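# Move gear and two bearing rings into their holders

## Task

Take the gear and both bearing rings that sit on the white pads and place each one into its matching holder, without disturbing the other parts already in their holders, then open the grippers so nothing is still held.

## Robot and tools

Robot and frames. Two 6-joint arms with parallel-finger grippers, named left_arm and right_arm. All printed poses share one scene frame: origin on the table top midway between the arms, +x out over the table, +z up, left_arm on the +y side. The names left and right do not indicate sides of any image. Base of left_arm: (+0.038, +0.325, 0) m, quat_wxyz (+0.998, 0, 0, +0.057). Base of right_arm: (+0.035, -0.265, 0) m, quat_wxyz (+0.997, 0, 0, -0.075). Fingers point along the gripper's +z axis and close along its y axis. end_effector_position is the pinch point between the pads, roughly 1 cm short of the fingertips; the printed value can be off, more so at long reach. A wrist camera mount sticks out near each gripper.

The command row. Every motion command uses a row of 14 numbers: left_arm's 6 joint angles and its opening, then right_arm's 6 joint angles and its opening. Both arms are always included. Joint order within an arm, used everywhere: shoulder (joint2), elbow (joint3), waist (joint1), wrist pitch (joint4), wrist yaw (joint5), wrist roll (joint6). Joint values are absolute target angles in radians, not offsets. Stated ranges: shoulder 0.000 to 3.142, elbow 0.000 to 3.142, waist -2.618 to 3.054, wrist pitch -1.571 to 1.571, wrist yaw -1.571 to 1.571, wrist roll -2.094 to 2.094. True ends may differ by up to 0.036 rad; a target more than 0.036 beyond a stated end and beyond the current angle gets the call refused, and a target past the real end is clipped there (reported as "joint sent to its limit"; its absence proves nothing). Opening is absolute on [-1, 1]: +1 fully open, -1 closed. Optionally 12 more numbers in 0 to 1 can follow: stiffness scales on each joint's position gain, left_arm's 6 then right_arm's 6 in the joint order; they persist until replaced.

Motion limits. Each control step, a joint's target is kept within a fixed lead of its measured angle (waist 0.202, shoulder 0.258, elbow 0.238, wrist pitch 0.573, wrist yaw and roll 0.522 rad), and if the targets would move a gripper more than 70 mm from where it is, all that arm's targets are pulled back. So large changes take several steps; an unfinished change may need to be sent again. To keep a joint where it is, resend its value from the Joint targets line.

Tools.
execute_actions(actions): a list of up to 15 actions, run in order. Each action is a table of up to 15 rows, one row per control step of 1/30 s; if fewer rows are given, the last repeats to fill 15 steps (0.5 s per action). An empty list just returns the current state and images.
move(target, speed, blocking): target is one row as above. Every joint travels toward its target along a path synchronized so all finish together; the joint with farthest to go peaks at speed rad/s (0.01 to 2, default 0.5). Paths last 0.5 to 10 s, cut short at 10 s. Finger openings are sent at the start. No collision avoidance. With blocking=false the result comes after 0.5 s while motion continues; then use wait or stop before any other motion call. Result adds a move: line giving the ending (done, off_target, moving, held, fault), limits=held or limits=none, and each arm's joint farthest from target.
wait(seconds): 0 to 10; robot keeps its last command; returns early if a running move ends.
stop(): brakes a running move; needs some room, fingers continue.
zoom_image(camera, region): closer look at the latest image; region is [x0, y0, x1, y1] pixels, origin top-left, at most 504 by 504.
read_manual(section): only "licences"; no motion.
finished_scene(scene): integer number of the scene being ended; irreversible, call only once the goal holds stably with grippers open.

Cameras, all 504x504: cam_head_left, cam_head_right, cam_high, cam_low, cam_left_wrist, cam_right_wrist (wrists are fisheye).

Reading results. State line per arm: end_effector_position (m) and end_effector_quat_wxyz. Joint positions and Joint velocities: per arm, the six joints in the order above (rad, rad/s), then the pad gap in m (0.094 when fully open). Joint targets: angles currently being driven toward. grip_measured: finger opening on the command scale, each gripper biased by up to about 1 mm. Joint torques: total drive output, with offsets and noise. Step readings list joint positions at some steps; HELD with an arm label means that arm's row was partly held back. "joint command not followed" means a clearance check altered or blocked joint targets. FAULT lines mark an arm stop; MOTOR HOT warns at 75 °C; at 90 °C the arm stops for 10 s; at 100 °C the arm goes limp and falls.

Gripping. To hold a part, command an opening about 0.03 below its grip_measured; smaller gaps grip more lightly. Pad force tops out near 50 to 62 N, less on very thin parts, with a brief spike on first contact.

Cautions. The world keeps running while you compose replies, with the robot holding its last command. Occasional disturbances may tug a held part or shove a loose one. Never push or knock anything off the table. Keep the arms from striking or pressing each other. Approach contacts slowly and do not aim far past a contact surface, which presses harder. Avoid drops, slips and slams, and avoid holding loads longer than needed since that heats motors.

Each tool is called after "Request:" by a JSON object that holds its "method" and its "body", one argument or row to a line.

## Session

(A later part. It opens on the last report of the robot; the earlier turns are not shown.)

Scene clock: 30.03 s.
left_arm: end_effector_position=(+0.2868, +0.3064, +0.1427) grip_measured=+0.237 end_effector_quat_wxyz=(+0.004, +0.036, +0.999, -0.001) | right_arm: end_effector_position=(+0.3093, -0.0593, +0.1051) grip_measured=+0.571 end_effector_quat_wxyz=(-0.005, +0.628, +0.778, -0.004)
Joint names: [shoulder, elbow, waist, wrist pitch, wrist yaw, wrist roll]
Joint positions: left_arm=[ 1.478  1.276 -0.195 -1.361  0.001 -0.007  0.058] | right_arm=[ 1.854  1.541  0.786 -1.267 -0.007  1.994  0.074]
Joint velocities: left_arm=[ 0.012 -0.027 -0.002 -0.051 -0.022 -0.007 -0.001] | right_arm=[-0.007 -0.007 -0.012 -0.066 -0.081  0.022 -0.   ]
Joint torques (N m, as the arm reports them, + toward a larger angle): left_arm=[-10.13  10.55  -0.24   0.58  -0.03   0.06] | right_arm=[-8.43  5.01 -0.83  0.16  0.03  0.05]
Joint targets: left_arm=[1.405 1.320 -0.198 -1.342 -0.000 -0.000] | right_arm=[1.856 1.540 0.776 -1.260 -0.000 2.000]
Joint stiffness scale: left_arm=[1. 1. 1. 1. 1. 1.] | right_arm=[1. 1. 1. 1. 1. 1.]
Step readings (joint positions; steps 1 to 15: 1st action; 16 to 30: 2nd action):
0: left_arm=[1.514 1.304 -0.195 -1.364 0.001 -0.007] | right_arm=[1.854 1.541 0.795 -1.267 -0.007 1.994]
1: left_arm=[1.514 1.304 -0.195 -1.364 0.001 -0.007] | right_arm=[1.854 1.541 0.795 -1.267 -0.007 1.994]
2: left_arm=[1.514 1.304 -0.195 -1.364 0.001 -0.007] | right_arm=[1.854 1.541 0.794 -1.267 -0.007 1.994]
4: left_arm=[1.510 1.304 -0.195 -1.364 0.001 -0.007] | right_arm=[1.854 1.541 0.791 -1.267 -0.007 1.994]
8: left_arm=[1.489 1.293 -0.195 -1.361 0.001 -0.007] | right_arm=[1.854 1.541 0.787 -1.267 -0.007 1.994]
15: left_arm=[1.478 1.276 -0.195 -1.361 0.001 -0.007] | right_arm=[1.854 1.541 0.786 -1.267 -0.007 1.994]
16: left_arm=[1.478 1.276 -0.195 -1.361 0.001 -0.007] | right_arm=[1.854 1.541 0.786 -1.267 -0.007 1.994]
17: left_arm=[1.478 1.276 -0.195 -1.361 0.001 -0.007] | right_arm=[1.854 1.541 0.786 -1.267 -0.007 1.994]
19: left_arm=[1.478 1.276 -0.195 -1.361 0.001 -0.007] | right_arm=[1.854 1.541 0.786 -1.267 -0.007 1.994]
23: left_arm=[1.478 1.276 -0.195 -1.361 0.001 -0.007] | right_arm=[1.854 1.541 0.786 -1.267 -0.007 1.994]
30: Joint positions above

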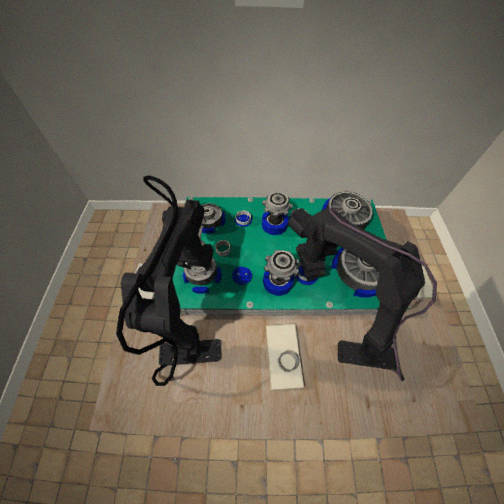

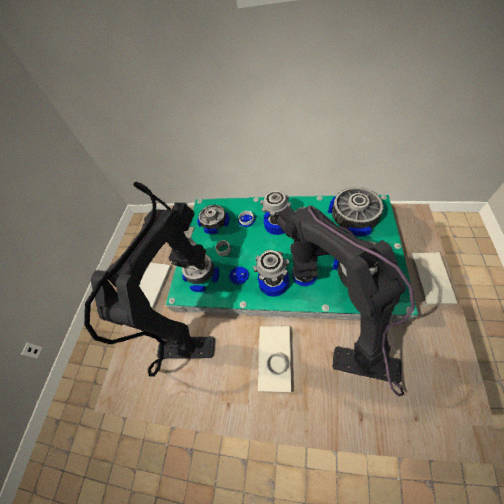

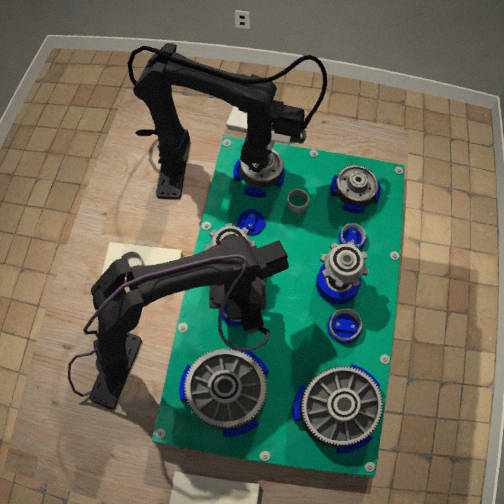

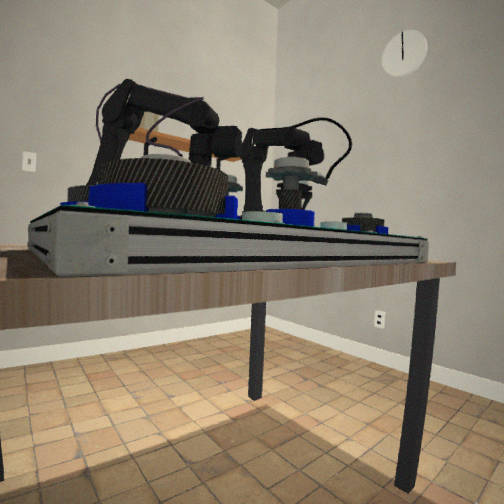

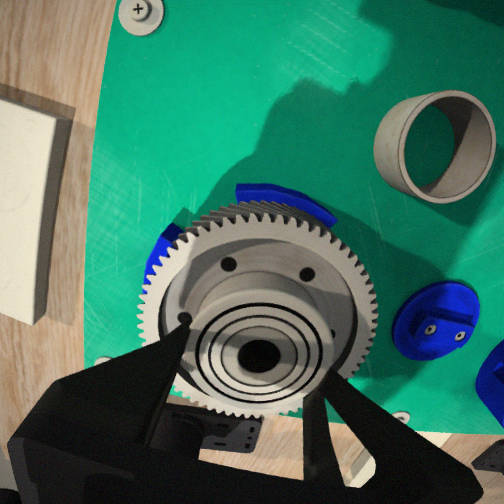

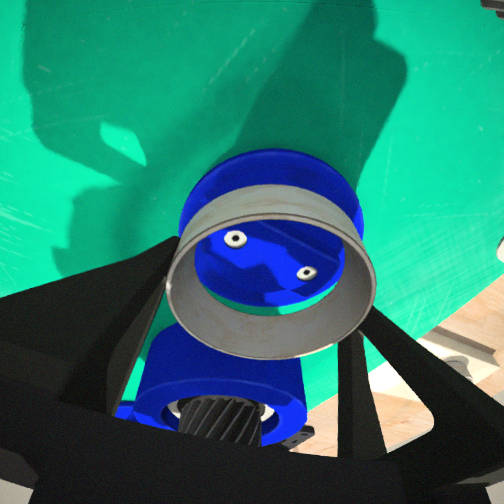

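Request:
{"method": "execute_actions", "body": {
  "actions": [
    [[1.405,1.317,-0.198,-1.342,0,0,0.15,1.859,1.54,0.776,-1.26,0,2.0,0.53],[1.405,1.317,-0.198,-1.342,0,0,0.15,1.859,1.54,0.776,-1.26,0,2.0,0.53],[1.405,1.314,-0.198,-1.342,0,0,0.15,1.862,1.54,0.776,-1.26,0,2.0,0.53],[1.405,1.314,-0.198,-1.342,0,0,0.15,1.862,1.54,0.776,-1.26,0,2.0,0.53],[1.405,1.311,-0.198,-1.342,0,0,0.15,1.865,1.54,0.776,-1.26,0,2.0,0.53],[1.405,1.311,-0.198,-1.342,0,0,0.15,1.865,1.54,0.776,-1.26,0,2.0,0.53],[1.405,1.308,-0.198,-1.342,0,0,0.15,1.868,1.54,0.776,-1.26,0,2.0,0.53]]
  ]
}}

Request:
{"method": "zoom_image", "body": {
  "camera": "cam_left_wrist",
  "region": [130, 160, 350, 310]
}}

Request:
{"method": "zoom_image", "body": {
  "camera": "cam_right_wrist",
  "region": [160, 140, 390, 370]
}}

Scene clock: 32.60 s.
left_arm: end_effector_position=(+0.2868, +0.3064, +0.1427) grip_measured=+0.237 end_effector_quat_wxyz=(+0.004, +0.036, +0.999, -0.001) | right_arm: end_effector_position=(+0.3092, -0.0594, +0.0996) grip_measured=+0.571 end_effector_quat_wxyz=(-0.007, +0.628, +0.778, -0.012)
Joint names: [shoulder, elbow, waist, wrist pitch, wrist yaw, wrist roll]
Joint positions: left_arm=[ 1.478  1.276 -0.195 -1.361  0.001 -0.007  0.058] | right_arm=[ 1.872  1.541  0.786 -1.267 -0.007  1.994  0.074]
Joint velocities: left_arm=[-0.007 -0.012 -0.022 -0.066 -0.051  0.007 -0.001] | right_arm=[ 0.002 -0.007 -0.002  0.022 -0.095 -0.125 -0.001]
Joint torques (N m, as the arm reports them, + toward a larger angle): left_arm=[-10.05   9.39  -0.27   0.58  -0.03   0.06] | right_arm=[-8.92  5.06 -0.85  0.1   0.02  0.04]
Joint targets: left_arm=[1.405 1.308 -0.198 -1.342 0.000 0.000] | right_arm=[1.868 1.540 0.776 -1.260 -0.000 2.000]
Joint stiffness scale: left_arm=[1. 1. 1. 1. 1. 1.] | right_arm=[1. 1. 1. 1. 1. 1.]
Step readings (joint positions):
0: left_arm=[1.478 1.276 -0.195 -1.361 0.001 -0.007] | right_arm=[1.854 1.541 0.786 -1.267 -0.007 1.994]
1: left_arm=[1.478 1.276 -0.195 -1.361 0.001 -0.007] | right_arm=[1.854 1.541 0.786 -1.267 -0.007 1.994]
2: left_arm=[1.478 1.276 -0.195 -1.361 0.001 -0.007] | right_arm=[1.854 1.541 0.786 -1.267 -0.007 1.994]
4: left_arm=[1.478 1.276 -0.195 -1.361 0.001 -0.007] | right_arm=[1.854 1.541 0.786 -1.267 -0.007 1.994]
8: left_arm=[1.478 1.276 -0.195 -1.361 0.001 -0.007] | right_arm=[1.863 1.541 0.786 -1.267 -0.007 1.994]
15: Joint positions above

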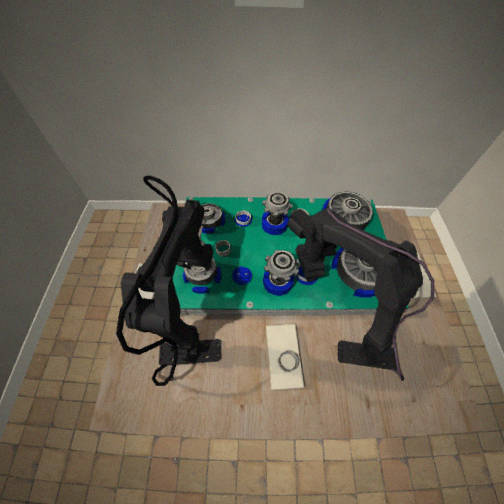

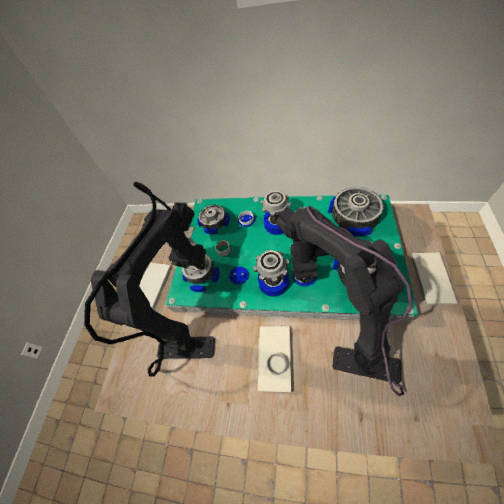

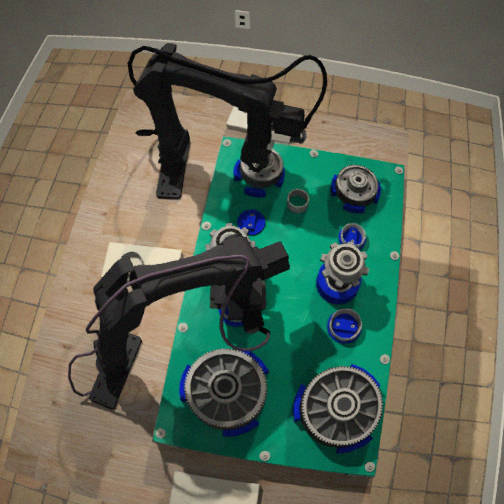

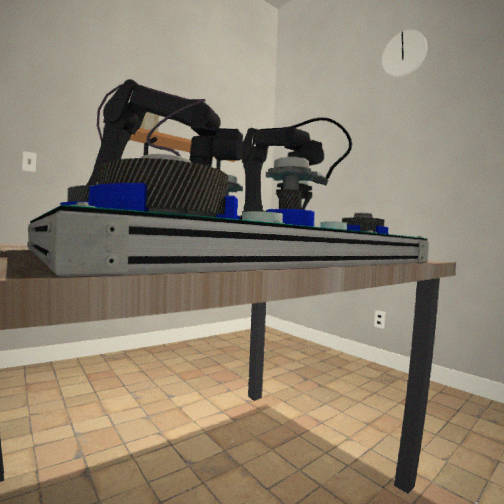

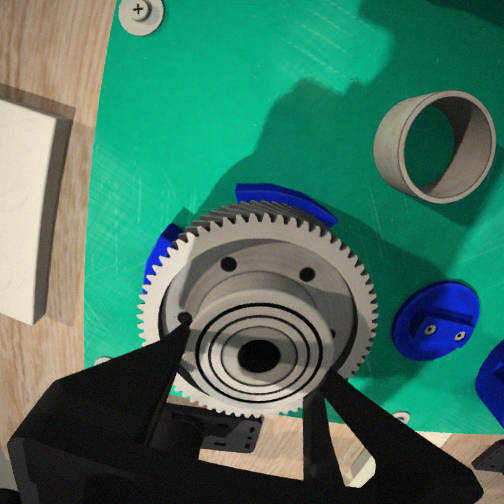

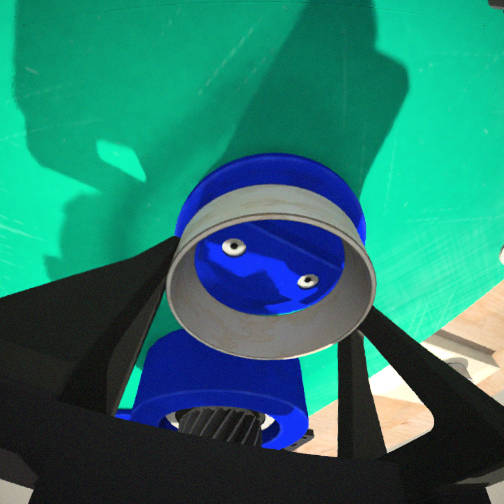

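Region (130, 160, 350, 310) of cam_left_wrist's 504x504 image, scaled by 2.291, with more detail than that image has; it fills the top 344 rows of this view, and the rest is white.

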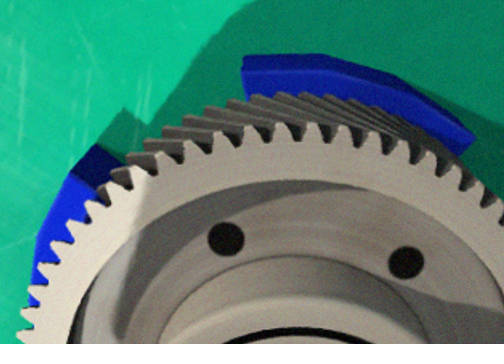

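Region (160, 140, 390, 370) of cam_right_wrist's 504x504 image, scaled by 2.191, with more detail than that image has.

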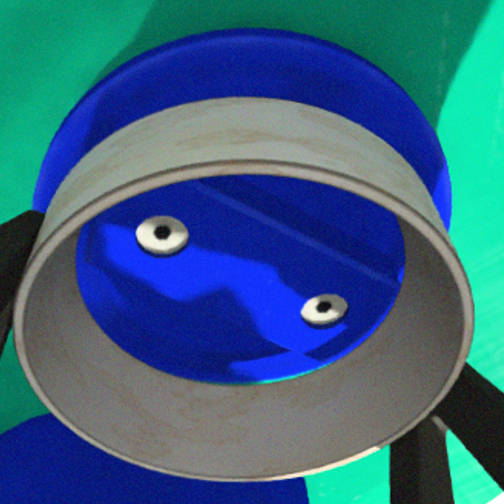

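Request:
{"method": "execute_actions", "body": {
  "actions": [
    [[1.405,1.306,-0.198,-1.342,0,0,0.15,1.868,1.54,0.776,-1.255,0,2.0,0.53],[1.405,1.306,-0.198,-1.342,0,0,0.15,1.868,1.537,0.776,-1.252,0,2.0,0.53],[1.405,1.304,-0.198,-1.342,0,0,0.15,1.868,1.534,0.776,-1.249,0,2.0,0.53],[1.405,1.304,-0.198,-1.342,0,0,0.15,1.868,1.532,0.776,-1.247,0,2.0,0.53],[1.405,1.302,-0.198,-1.342,0,0,0.15,1.868,1.530,0.776,-1.245,0,2.0,0.53],[1.405,1.302,-0.198,-1.342,0,0,0.15,1.868,1.528,0.776,-1.243,0,2.0,0.53],[1.405,1.300,-0.198,-1.342,0,0,0.15,1.868,1.526,0.776,-1.241,0,2.0,0.53],[1.405,1.300,-0.198,-1.342,0,0,0.15,1.868,1.524,0.776,-1.239,0,2.0,0.53],[1.405,1.300,-0.198,-1.342,0,0,0.15,1.868,1.522,0.776,-1.238,0,2.0,0.53],[1.405,1.300,-0.198,-1.342,0,0,0.15,1.868,1.520,0.776,-1.238,0,2.0,0.53],[1.405,1.300,-0.198,-1.342,0,0,0.15,1.868,1.518,0.776,-1.238,0,2.0,0.53]],
    [[1.405,1.300,-0.198,-1.342,0,0,0.15,1.868,1.518,0.776,-1.238,0,2.0,0.53]]
  ]
}}

Request:
{"method": "zoom_image", "body": {
  "camera": "cam_left_wrist",
  "region": [130, 160, 350, 310]
}}

Request:
{"method": "zoom_image", "body": {
  "camera": "cam_right_wrist",
  "region": [160, 140, 390, 370]
}}

Scene clock: 34.67 s.
left_arm: end_effector_position=(+0.2846, +0.3069, +0.1400) grip_measured=+0.237 end_effector_quat_wxyz=(-0.001, +0.036, +0.999, +0.000) | right_arm: end_effector_position=(+0.3091, -0.0598, +0.0945) grip_measured=+0.571 end_effector_quat_wxyz=(-0.006, +0.628, +0.778, -0.012)
Joint names: [shoulder, elbow, waist, wrist pitch, wrist yaw, wrist roll]
Joint positions: left_arm=[ 1.478  1.266 -0.195 -1.36  -0.001 -0.007  0.058] | right_arm=[ 1.872  1.52   0.785 -1.246 -0.006  1.994  0.074]
Joint velocities: left_arm=[-0.007  0.002  0.007 -0.022  0.037 -0.022 -0.   ] | right_arm=[ 0.002 -0.002 -0.002 -0.007 -0.095 -0.022 -0.   ]
Joint torques (N m, as the arm reports them, + toward a larger angle): left_arm=[-10.11   9.57  -0.25   0.57  -0.05   0.05] | right_arm=[-8.97  4.8  -0.75  0.13  0.01  0.04]
Joint targets: left_arm=[1.405 1.300 -0.198 -1.342 -0.000 -0.000] | right_arm=[1.868 1.518 0.776 -1.238 0.000 2.000]
Joint stiffness scale: left_arm=[1. 1. 1. 1. 1. 1.] | right_arm=[1. 1. 1. 1. 1. 1.]
Step readings (joint positions; steps 1 to 15: 1st action; 16 to 30: 2nd action):
0: left_arm=[1.478 1.276 -0.195 -1.361 0.001 -0.007] | right_arm=[1.872 1.541 0.786 -1.267 -0.007 1.994]
1: left_arm=[1.478 1.275 -0.195 -1.361 0.001 -0.007] | right_arm=[1.872 1.541 0.786 -1.266 -0.007 1.994]
2: left_arm=[1.478 1.273 -0.195 -1.360 0.001 -0.007] | right_arm=[1.872 1.541 0.786 -1.265 -0.007 1.994]
4: left_arm=[1.478 1.268 -0.195 -1.360 0.001 -0.007] | right_arm=[1.872 1.541 0.786 -1.263 -0.007 1.994]
8: left_arm=[1.478 1.266 -0.195 -1.360 -0.001 -0.007] | right_arm=[1.872 1.531 0.786 -1.259 -0.006 1.994]
15: left_arm=[1.478 1.266 -0.195 -1.360 -0.001 -0.007] | right_arm=[1.872 1.520 0.785 -1.247 -0.006 1.994]
16: left_arm=[1.478 1.266 -0.195 -1.360 -0.001 -0.007] | right_arm=[1.872 1.520 0.785 -1.246 -0.006 1.994]
17: left_arm=[1.478 1.266 -0.195 -1.360 -0.001 -0.007] | right_arm=[1.872 1.520 0.785 -1.246 -0.006 1.994]
19: left_arm=[1.478 1.266 -0.195 -1.360 -0.001 -0.007] | right_arm=[1.872 1.520 0.785 -1.246 -0.006 1.994]
23: left_arm=[1.478 1.266 -0.195 -1.360 -0.001 -0.007] | right_arm=[1.872 1.520 0.785 -1.246 -0.006 1.994]
30: Joint positions above

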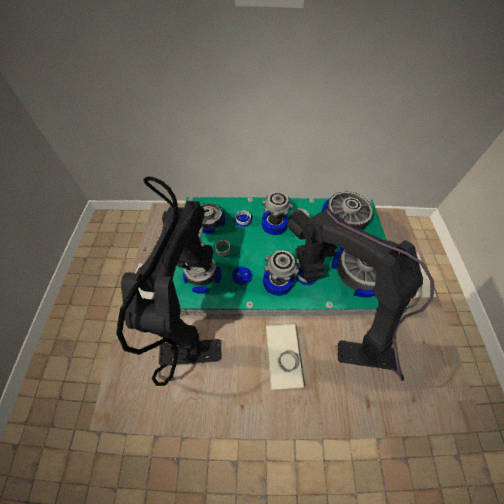

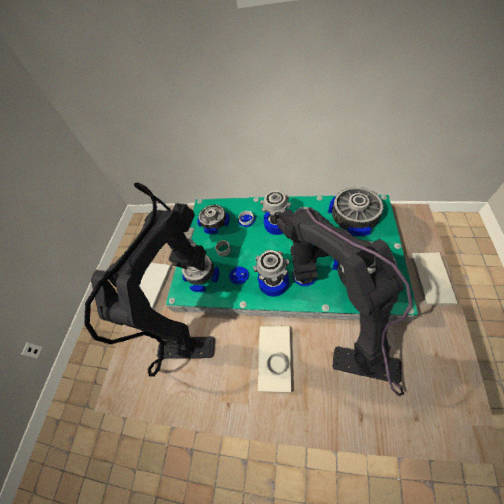

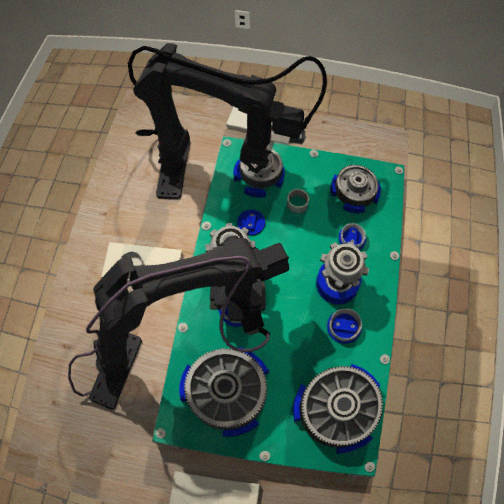

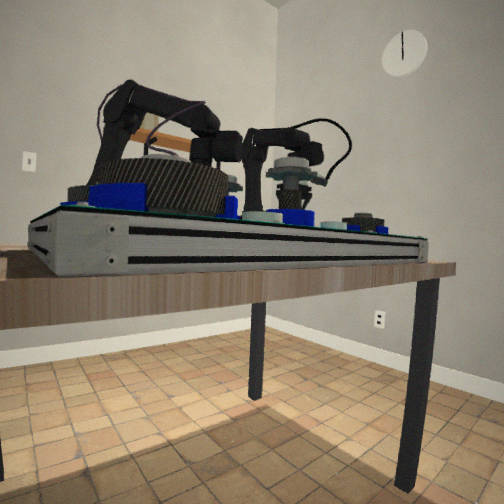

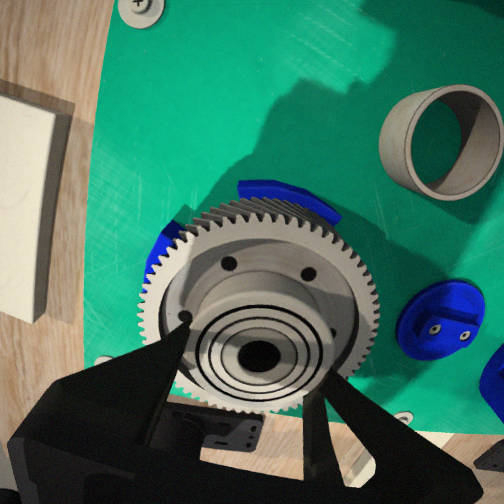

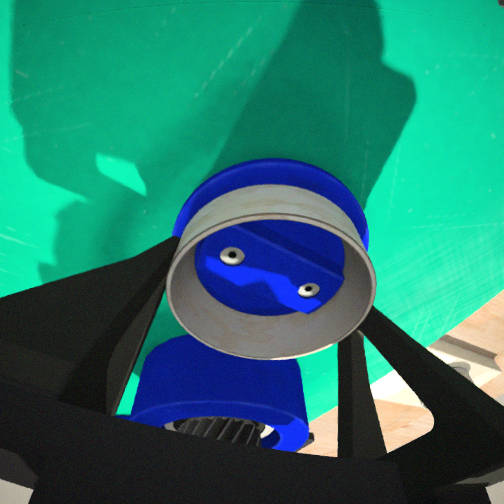

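Region (130, 160, 350, 310) of cam_left_wrist's 504x504 image, scaled by 2.291, with more detail than that image has; it fills the top 344 rows of this view, and the rest is white.

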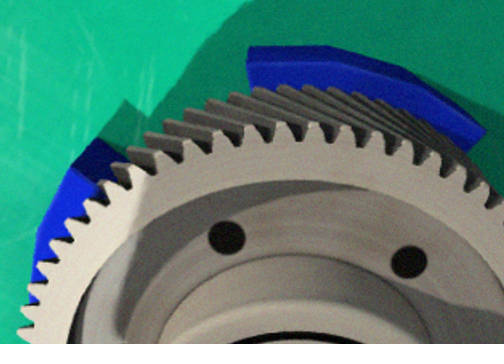

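Region (160, 140, 390, 370) of cam_right_wrist's 504x504 image, scaled by 2.191, with more detail than that image has.

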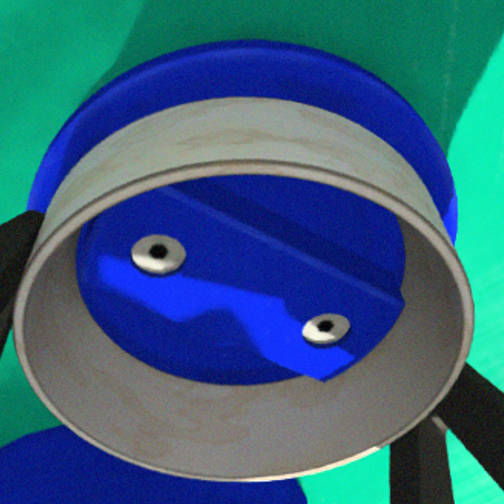

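Request:
{"method": "execute_actions", "body": {
  "actions": [
    [[1.40,1.300,-0.198,-1.35,0,0,0.15,1.868,1.518,0.776,-1.234,0,2.0,0.53],[1.397,1.300,-0.198,-1.36,0,0,0.15,1.868,1.516,0.776,-1.232,0,2.0,0.53],[1.394,1.300,-0.198,-1.37,0,0,0.15,1.868,1.514,0.776,-1.230,0,2.0,0.53],[1.391,1.300,-0.198,-1.375,0,0,0.15,1.868,1.512,0.776,-1.228,0,2.0,0.53],[1.39,1.300,-0.198,-1.38,0,0,0.15,1.868,1.510,0.776,-1.226,0,2.0,0.53],[1.39,1.300,-0.198,-1.385,0,0,0.15,1.868,1.508,0.776,-1.226,0,2.0,0.53],[1.39,1.300,-0.198,-1.39,0,0,0.15,1.868,1.506,0.776,-1.226,0,2.0,0.53],[1.39,1.300,-0.198,-1.392,0,0,0.15,1.868,1.504,0.776,-1.226,0,2.0,0.53]],
    [[1.39,1.300,-0.198,-1.392,0,0,0.15,1.868,1.504,0.776,-1.226,0,2.0,0.53]]
  ]
}}

Request:
{"method": "zoom_image", "body": {
  "camera": "cam_left_wrist",
  "region": [130, 160, 350, 310]
}}

Request:
{"method": "zoom_image", "body": {
  "camera": "cam_high",
  "region": [210, 120, 320, 230]
}}

Scene clock: 36.60 s.
left_arm: end_effector_position=(+0.2779, +0.3074, +0.1433) grip_measured=+0.237 end_effector_quat_wxyz=(-0.006, +0.036, +0.999, +0.001) | right_arm: end_effector_position=(+0.3090, -0.0599, +0.0925) grip_measured=+0.571 end_effector_quat_wxyz=(-0.006, +0.628, +0.778, -0.012)
Joint names: [shoulder, elbow, waist, wrist pitch, wrist yaw, wrist roll]
Joint positions: left_arm=[ 1.464  1.266 -0.195 -1.385 -0.001 -0.007  0.058] | right_arm=[ 1.872  1.512  0.785 -1.237 -0.006  1.994  0.074]
Joint velocities: left_arm=[ 0.007  0.002 -0.002 -0.051  0.007  0.095  0.   ] | right_arm=[-0.002  0.007  0.017  0.022  0.007  0.066 -0.   ]
Joint torques (N m, as the arm reports them, + toward a larger angle): left_arm=[-10.07   9.57  -0.19   0.23  -0.02   0.06] | right_arm=[-9.02  4.48 -0.78  0.17  0.02  0.04]
Joint targets: left_arm=[1.390 1.300 -0.198 -1.392 -0.000 -0.000] | right_arm=[1.868 1.504 0.776 -1.226 0.000 2.000]
Joint stiffness scale: left_arm=[1. 1. 1. 1. 1. 1.] | right_arm=[1. 1. 1. 1. 1. 1.]
Step readings (joint positions; steps 1 to 15: 1st action; 16 to 30: 2nd action):
0: left_arm=[1.478 1.266 -0.195 -1.360 -0.001 -0.007] | right_arm=[1.872 1.520 0.785 -1.246 -0.006 1.994]
1: left_arm=[1.478 1.266 -0.195 -1.360 -0.001 -0.007] | right_arm=[1.872 1.520 0.785 -1.246 -0.006 1.994]
2: left_arm=[1.477 1.266 -0.195 -1.360 -0.001 -0.007] | right_arm=[1.872 1.520 0.785 -1.246 -0.006 1.994]
4: left_arm=[1.474 1.266 -0.195 -1.360 -0.001 -0.007] | right_arm=[1.872 1.520 0.785 -1.245 -0.006 1.994]
8: left_arm=[1.465 1.266 -0.195 -1.370 -0.001 -0.007] | right_arm=[1.872 1.512 0.785 -1.238 -0.006 1.994]
15: left_arm=[1.464 1.266 -0.195 -1.385 -0.001 -0.007] | right_arm=[1.872 1.512 0.785 -1.237 -0.006 1.994]
16: left_arm=[1.464 1.266 -0.195 -1.385 -0.001 -0.007] | right_arm=[1.872 1.512 0.785 -1.237 -0.006 1.994]
17: left_arm=[1.464 1.266 -0.195 -1.385 -0.001 -0.007] | right_arm=[1.872 1.512 0.785 -1.237 -0.006 1.994]
19: left_arm=[1.464 1.266 -0.195 -1.385 -0.001 -0.007] | right_arm=[1.872 1.512 0.785 -1.237 -0.006 1.994]
23: left_arm=[1.464 1.266 -0.195 -1.385 -0.001 -0.007] | right_arm=[1.872 1.512 0.785 -1.237 -0.006 1.994]
30: Joint positions above

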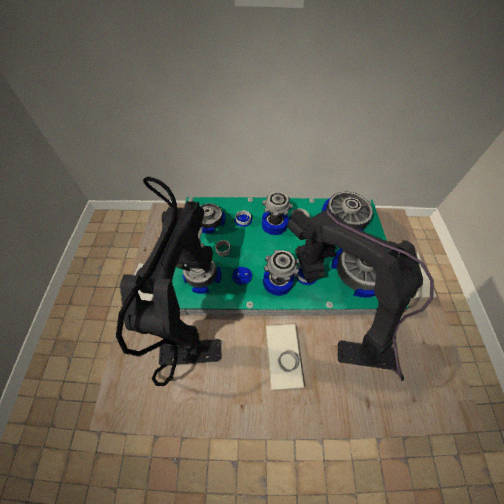

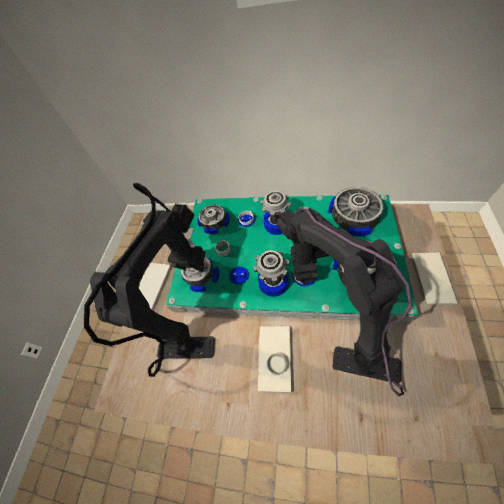

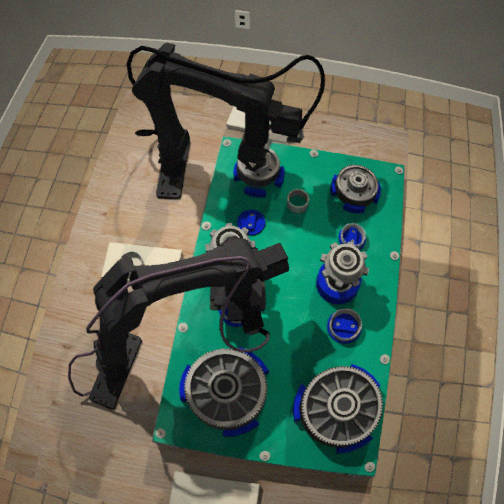

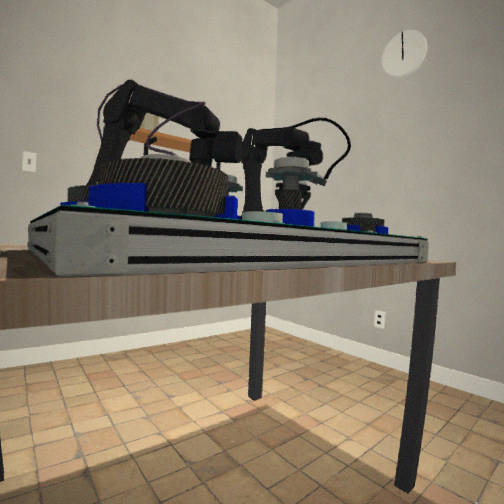

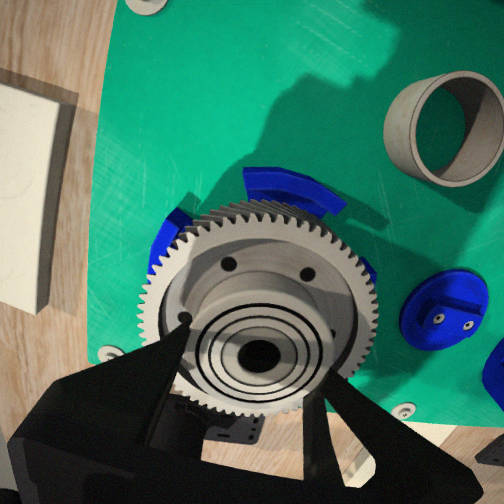

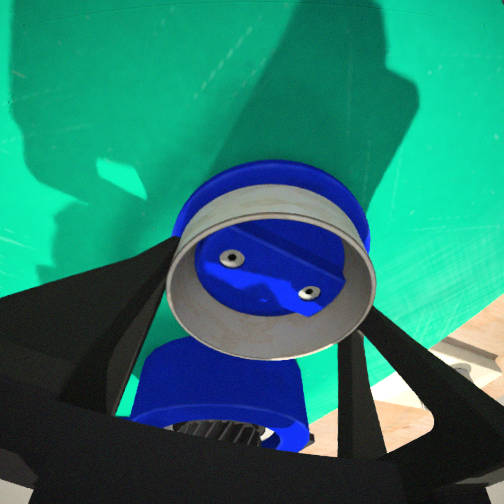

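Region (130, 160, 350, 310) of cam_left_wrist's 504x504 image, scaled by 2.291, with more detail than that image has; it fills the top 344 rows of this view, and the rest is white.

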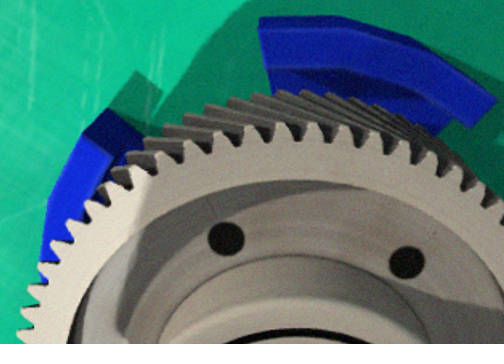

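Region (210, 120, 320, 230) of cam_high's 504x504 image, scaled by 4.582, with more detail than that image has.

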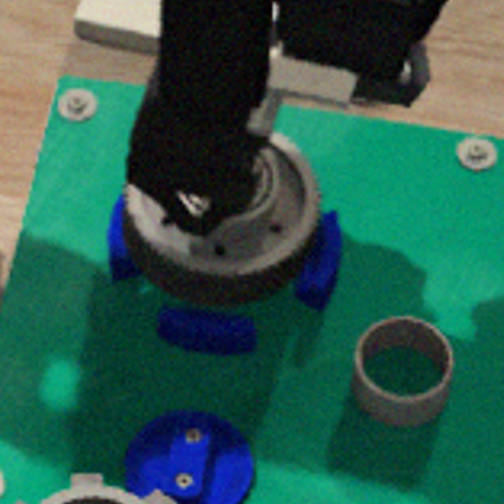

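Request:
{"method": "execute_actions", "body": {
  "actions": [
    [[1.39,1.300,-0.198,-1.38,0,0,0.15,1.868,1.500,0.776,-1.224,0,2.0,0.53],[1.39,1.300,-0.198,-1.37,0,0,0.15,1.868,1.497,0.776,-1.222,0,2.0,0.53],[1.39,1.300,-0.198,-1.365,0,0,0.15,1.868,1.495,0.776,-1.222,0,2.0,0.53],[1.39,1.300,-0.198,-1.36,0,0,0.15,1.868,1.495,0.776,-1.222,0,2.0,0.53],[1.39,1.300,-0.198,-1.355,0,0,0.15,1.868,1.495,0.776,-1.222,0,2.0,0.53],[1.39,1.300,-0.198,-1.35,0,0,0.15,1.868,1.495,0.776,-1.222,0,2.0,0.53],[1.39,1.300,-0.198,-1.35,0,0,0.15,1.868,1.495,0.776,-1.222,0,2.0,0.53],[1.39,1.300,-0.198,-1.35,0,0,0.15,1.868,1.495,0.776,-1.222,0,2.0,0.53],[1.39,1.300,-0.198,-1.35,0,0,0.15,1.868,1.505,0.785,-1.23,0,2.0,0.53],[1.39,1.300,-0.198,-1.35,0,0,0.15,1.868,1.51,0.785,-1.23,0,2.0,0.6],[1.39,1.300,-0.198,-1.35,0,0,0.15,1.868,1.51,0.785,-1.23,0,2.0,0.7],[1.39,1.300,-0.198,-1.35,0,0,0.15,1.868,1.51,0.785,-1.23,0,2.0,0.8]],
    [[1.39,1.300,-0.198,-1.35,0,0,0.15,1.868,1.51,0.785,-1.23,0,2.0,0.8]]
  ]
}}

Request:
{"method": "zoom_image", "body": {
  "camera": "cam_left_wrist",
  "region": [130, 160, 350, 310]
}}

Scene clock: 38.60 s.
left_arm: end_effector_position=(+0.2808, +0.3072, +0.1432) grip_measured=+0.237 end_effector_quat_wxyz=(-0.001, +0.036, +0.999, +0.000) | right_arm: end_effector_position=(+0.3090, -0.0599, +0.0925) grip_measured=+0.798 end_effector_quat_wxyz=(-0.006, +0.628, +0.778, -0.012)
Joint names: [shoulder, elbow, waist, wrist pitch, wrist yaw, wrist roll]
Joint positions: left_arm=[ 1.464  1.266 -0.195 -1.374 -0.001 -0.007  0.058] | right_arm=[ 1.872  1.512  0.785 -1.237 -0.006  1.994  0.084]
Joint velocities: left_arm=[ 0.002  0.002 -0.007 -0.066  0.007  0.022  0.001] | right_arm=[ 0.002 -0.007  0.002  0.007 -0.007 -0.051  0.   ]
Joint torques (N m, as the arm reports them, + toward a larger angle): left_arm=[-10.06   9.55  -0.22   0.62  -0.02   0.05] | right_arm=[-9.01  4.89 -0.01  0.12  0.02  0.06]
Joint targets: left_arm=[1.390 1.300 -0.198 -1.350 0.000 0.000] | right_arm=[1.868 1.510 0.785 -1.230 0.000 2.000]
Joint stiffness scale: left_arm=[1. 1. 1. 1. 1. 1.] | right_arm=[1. 1. 1. 1. 1. 1.]
Step readings (joint positions; steps 1 to 15: 1st action; 16 to 30: 2nd action):
0: left_arm=[1.464 1.266 -0.195 -1.385 -0.001 -0.007] | right_arm=[1.872 1.512 0.785 -1.237 -0.006 1.994]
1: left_arm=[1.464 1.266 -0.195 -1.385 -0.001 -0.007] | right_arm=[1.872 1.512 0.785 -1.237 -0.006 1.994]
2: left_arm=[1.464 1.266 -0.195 -1.385 -0.001 -0.007] | right_arm=[1.872 1.512 0.785 -1.237 -0.006 1.994]
4: left_arm=[1.464 1.266 -0.195 -1.385 -0.001 -0.007] | right_arm=[1.872 1.512 0.785 -1.237 -0.006 1.994]
8: left_arm=[1.464 1.266 -0.195 -1.381 -0.001 -0.007] | right_arm=[1.872 1.512 0.785 -1.237 -0.006 1.994]
15: left_arm=[1.464 1.266 -0.195 -1.374 -0.001 -0.007] | right_arm=[1.872 1.512 0.785 -1.237 -0.006 1.994]
16: left_arm=[1.464 1.266 -0.195 -1.374 -0.001 -0.007] | right_arm=[1.872 1.512 0.785 -1.237 -0.006 1.994]
17: left_arm=[1.464 1.266 -0.195 -1.374 -0.001 -0.007] | right_arm=[1.872 1.512 0.785 -1.237 -0.006 1.994]
19: left_arm=[1.464 1.266 -0.195 -1.374 -0.001 -0.007] | right_arm=[1.872 1.512 0.785 -1.237 -0.006 1.994]
23: left_arm=[1.464 1.266 -0.195 -1.374 -0.001 -0.007] | right_arm=[1.872 1.512 0.785 -1.237 -0.006 1.994]
30: Joint positions above

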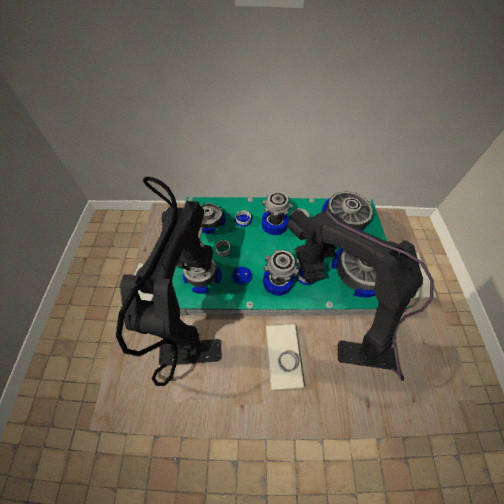

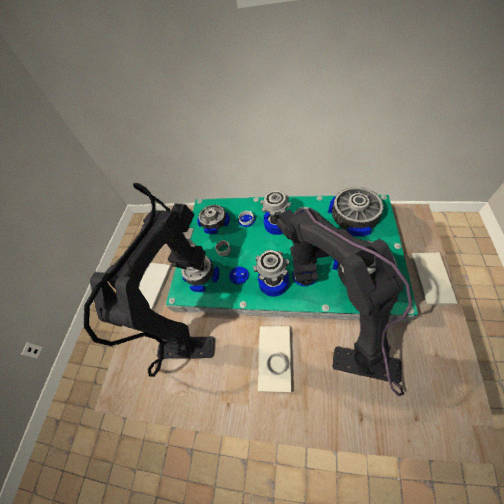

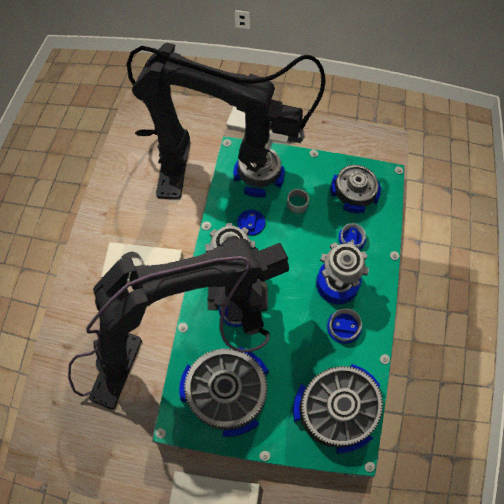

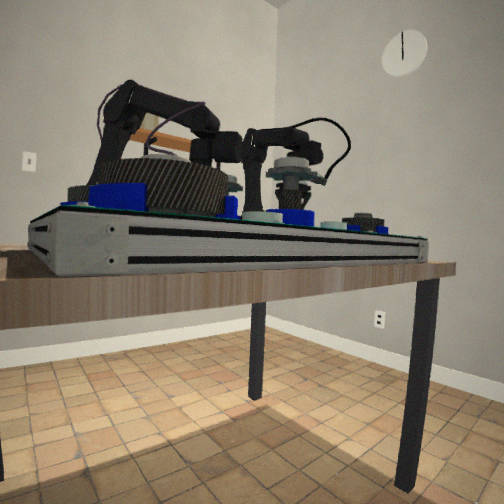

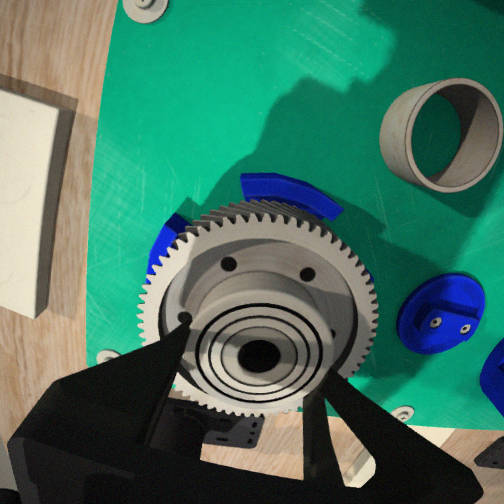

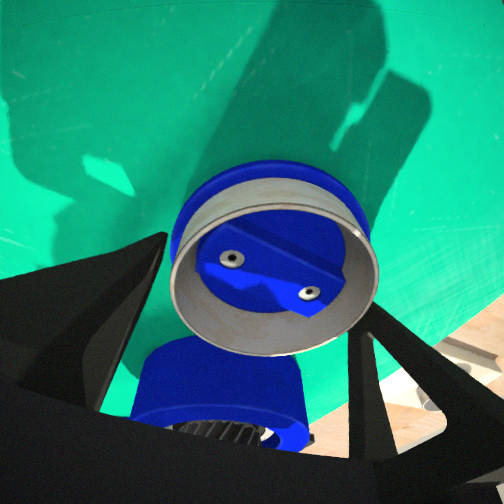

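Region (130, 160, 350, 310) of cam_left_wrist's 504x504 image, scaled by 2.291, with more detail than that image has; it fills the top 344 rows of this view, and the rest is white.

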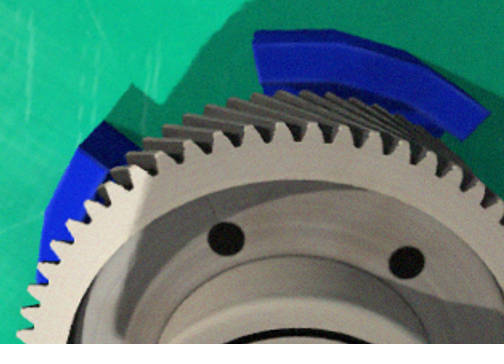

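Request:
{"method": "execute_actions", "body": {
  "actions": [
    [[1.39,1.297,-0.198,-1.347,0,0,0.15,1.868,1.54,0.785,-1.25,0,2.0,0.8],[1.39,1.295,-0.198,-1.345,0,0,0.15,1.868,1.555,0.785,-1.265,0,2.0,0.8],[1.39,1.293,-0.198,-1.343,0,0,0.15,1.868,1.57,0.785,-1.28,0,2.0,0.8],[1.39,1.291,-0.198,-1.34,0,0,0.15,1.868,1.585,0.785,-1.295,0,2.0,0.8],[1.39,1.289,-0.198,-1.337,0,0,0.15,1.868,1.60,0.785,-1.31,0,2.0,0.8],[1.39,1.287,-0.198,-1.334,0,0,0.15,1.868,1.615,0.785,-1.325,0,2.0,0.8],[1.39,1.285,-0.198,-1.331,0,0,0.15,1.868,1.63,0.785,-1.34,0,2.0,0.8],[1.39,1.283,-0.198,-1.328,0,0,0.15,1.868,1.645,0.785,-1.355,0,2.0,0.8],[1.39,1.281,-0.198,-1.325,0,0,0.15,1.868,1.66,0.785,-1.37,0,2.0,0.8],[1.39,1.279,-0.198,-1.322,0,0,0.15,1.868,1.675,0.785,-1.385,0,2.0,0.8],[1.39,1.277,-0.198,-1.32,0,0,0.15,1.868,1.69,0.785,-1.40,0,2.0,0.8],[1.39,1.275,-0.198,-1.318,0,0,0.15,1.868,1.705,0.785,-1.415,0,2.0,0.8],[1.39,1.275,-0.198,-1.318,0,0,0.15,1.868,1.72,0.785,-1.43,0,2.0,0.8],[1.39,1.275,-0.198,-1.318,0,0,0.15,1.868,1.735,0.785,-1.445,0,2.0,0.8],[1.39,1.275,-0.198,-1.318,0,0,0.15,1.868,1.75,0.785,-1.46,0,2.0,0.8]],
    [[1.39,1.275,-0.198,-1.318,0,0,0.15,1.85,1.76,0.785,-1.475,0,2.0,0.8],[1.39,1.275,-0.198,-1.318,0,0,0.15,1.83,1.77,0.785,-1.49,0,2.0,0.8],[1.39,1.275,-0.198,-1.318,0,0,0.15,1.81,1.77,0.785,-1.505,0,2.0,0.8],[1.39,1.275,-0.198,-1.318,0,0,0.15,1.79,1.77,0.785,-1.52,0,2.0,0.8],[1.39,1.275,-0.198,-1.318,0,0,0.15,1.77,1.77,0.785,-1.535,0,2.0,0.8],[1.39,1.275,-0.198,-1.318,0,0,0.15,1.75,1.76,0.785,-1.55,0,2.0,0.8],[1.39,1.275,-0.198,-1.318,0,0,0.15,1.73,1.75,0.78,-1.55,0,2.0,0.8],[1.39,1.275,-0.198,-1.318,0,0,0.15,1.71,1.73,0.77,-1.55,0,2.0,0.8],[1.39,1.275,-0.198,-1.318,0,0,0.15,1.69,1.71,0.76,-1.55,0,2.0,0.8],[1.39,1.275,-0.198,-1.318,0,0,0.15,1.67,1.69,0.75,-1.55,0,2.0,0.8],[1.39,1.275,-0.198,-1.318,0,0,0.15,1.65,1.67,0.74,-1.55,0,2.0,0.8],[1.39,1.275,-0.198,-1.318,0,0,0.15,1.63,1.65,0.73,-1.55,0,2.0,0.8],[1.39,1.275,-0.198,-1.318,0,0,0.15,1.61,1.63,0.72,-1.55,0,2.0,0.8],[1.39,1.275,-0.198,-1.318,0,0,0.15,1.59,1.61,0.71,-1.55,0,2.0,0.8],[1.39,1.275,-0.198,-1.318,0,0,0.15,1.57,1.59,0.70,-1.55,0,2.0,0.8]]
  ]
}}

Request:
{"method": "zoom_image", "body": {
  "camera": "cam_left_wrist",
  "region": [130, 160, 350, 310]
}}

Scene clock: 41.60 s.
left_arm: end_effector_position=(+0.2798, +0.3078, +0.1397) grip_measured=+0.237 end_effector_quat_wxyz=(+0.002, +0.036, +0.999, +0.002) | right_arm: end_effector_position=(+0.2796, -0.1031, +0.1988) grip_measured=+0.798 end_effector_quat_wxyz=(+0.006, +0.651, +0.758, +0.033)
Joint names: [shoulder, elbow, waist, wrist pitch, wrist yaw, wrist roll]
Joint positions: left_arm=[ 1.455  1.244 -0.195 -1.356 -0.004 -0.007  0.058] | right_arm=[ 1.619  1.637  0.726 -1.521 -0.006  1.994  0.084]
Joint velocities: left_arm=[-0.002  0.027  0.002  0.037  0.022 -0.037 -0.002] | right_arm=[-0.535 -0.613 -0.349 -0.051  0.051 -0.022  0.001]
Joint torques (N m, as the arm reports them, + toward a larger angle): left_arm=[-9.38  9.35 -0.18  0.81  0.    0.06] | right_arm=[-7.73  4.45 -0.53  0.04  0.01  0.05]
Joint targets: left_arm=[1.390 1.275 -0.198 -1.318 0.000 0.000] | right_arm=[1.570 1.590 0.700 -1.550 0.000 2.000]
Joint stiffness scale: left_arm=[1. 1. 1. 1. 1. 1.] | right_arm=[1. 1. 1. 1. 1. 1.]
Step readings (joint positions; steps 1 to 15: 1st action; 16 to 30: 2nd action):
0: left_arm=[1.464 1.266 -0.195 -1.374 -0.001 -0.007] | right_arm=[1.872 1.512 0.785 -1.237 -0.006 1.994]
1: left_arm=[1.464 1.266 -0.195 -1.374 -0.001 -0.007] | right_arm=[1.872 1.512 0.785 -1.237 -0.006 1.994]
2: left_arm=[1.464 1.265 -0.195 -1.373 -0.001 -0.007] | right_arm=[1.872 1.515 0.785 -1.239 -0.006 1.994]
4: left_arm=[1.464 1.259 -0.195 -1.369 -0.001 -0.007] | right_arm=[1.872 1.529 0.785 -1.252 -0.006 1.994]
8: left_arm=[1.461 1.250 -0.195 -1.362 -0.004 -0.007] | right_arm=[1.872 1.591 0.785 -1.290 -0.006 1.994]
15: left_arm=[1.455 1.244 -0.195 -1.356 -0.004 -0.007] | right_arm=[1.872 1.698 0.785 -1.380 -0.006 1.994]
16: left_arm=[1.455 1.244 -0.195 -1.356 -0.004 -0.007] | right_arm=[1.872 1.711 0.785 -1.394 -0.006 1.994]
17: left_arm=[1.455 1.244 -0.195 -1.356 -0.004 -0.007] | right_arm=[1.870 1.724 0.785 -1.408 -0.006 1.994]
19: left_arm=[1.455 1.244 -0.195 -1.356 -0.004 -0.007] | right_arm=[1.857 1.735 0.785 -1.431 -0.006 1.994]
23: left_arm=[1.455 1.244 -0.195 -1.356 -0.004 -0.007] | right_arm=[1.785 1.736 0.785 -1.485 -0.006 1.994]
30: Joint positions above

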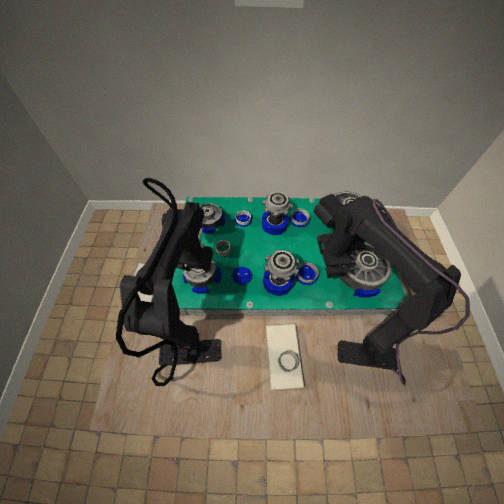

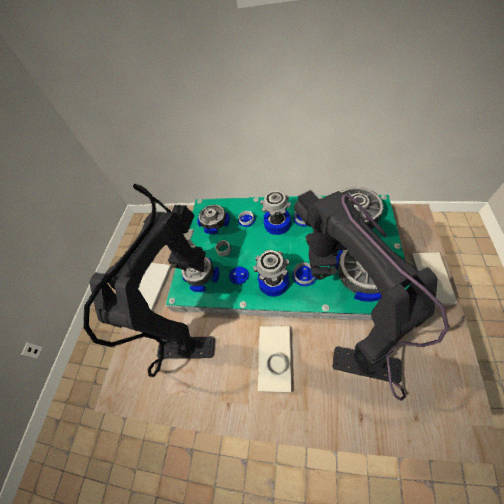

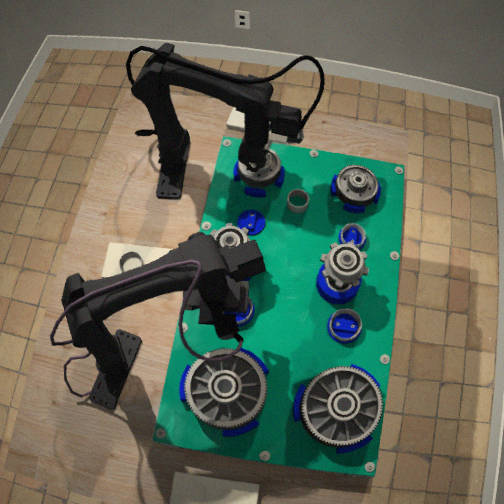

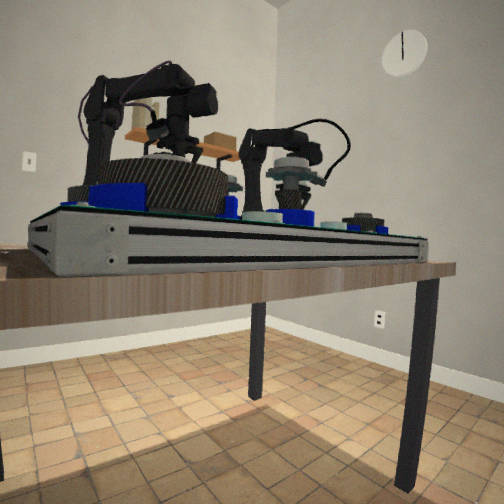

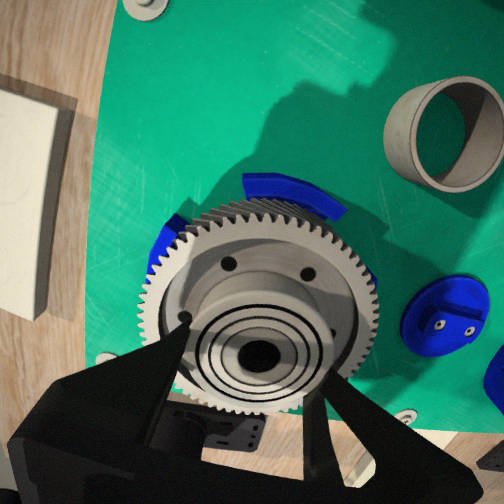

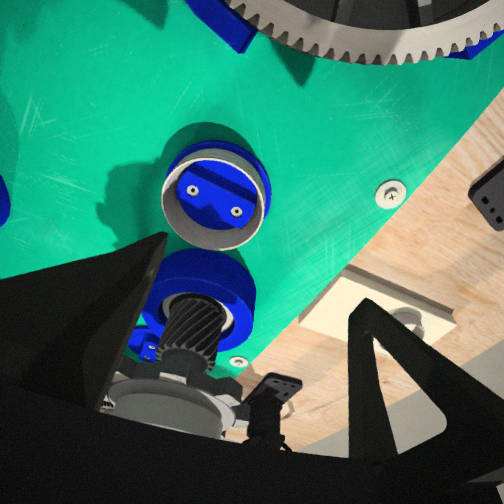

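Region (130, 160, 350, 310) of cam_left_wrist's 504x504 image, scaled by 2.291, with more detail than that image has; it fills the top 344 rows of this view, and the rest is white.

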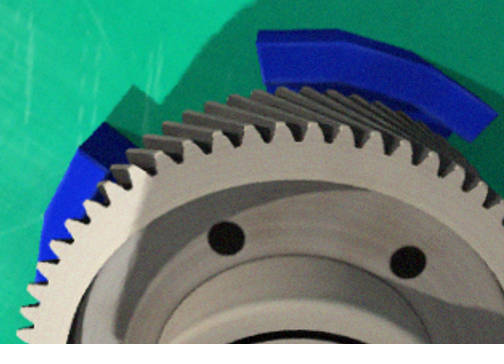

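Request:
{"method": "zoom_image", "body": {
  "camera": "cam_head_left",
  "region": [160, 230, 250, 320]
}}

Request:
{"method": "zoom_image", "body": {
  "camera": "cam_high",
  "region": [210, 120, 320, 230]
}}

Region (160, 230, 250, 320) of cam_head_left's 504x504 image, scaled by 5.600, with more detail than that image has.

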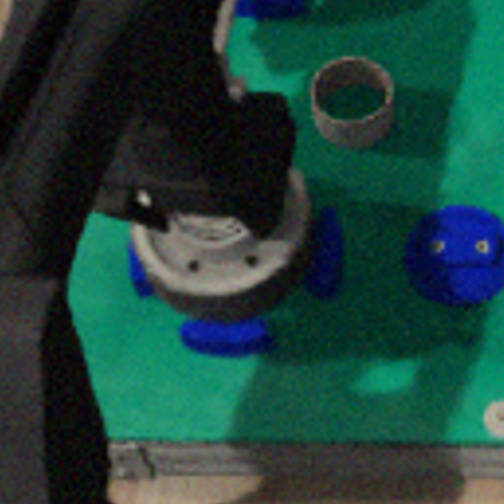

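Region (210, 120, 320, 230) of cam_high's 504x504 image, scaled by 4.582, with more detail than that image has.

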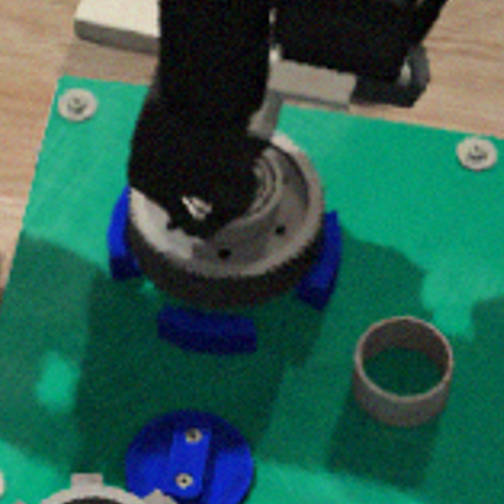

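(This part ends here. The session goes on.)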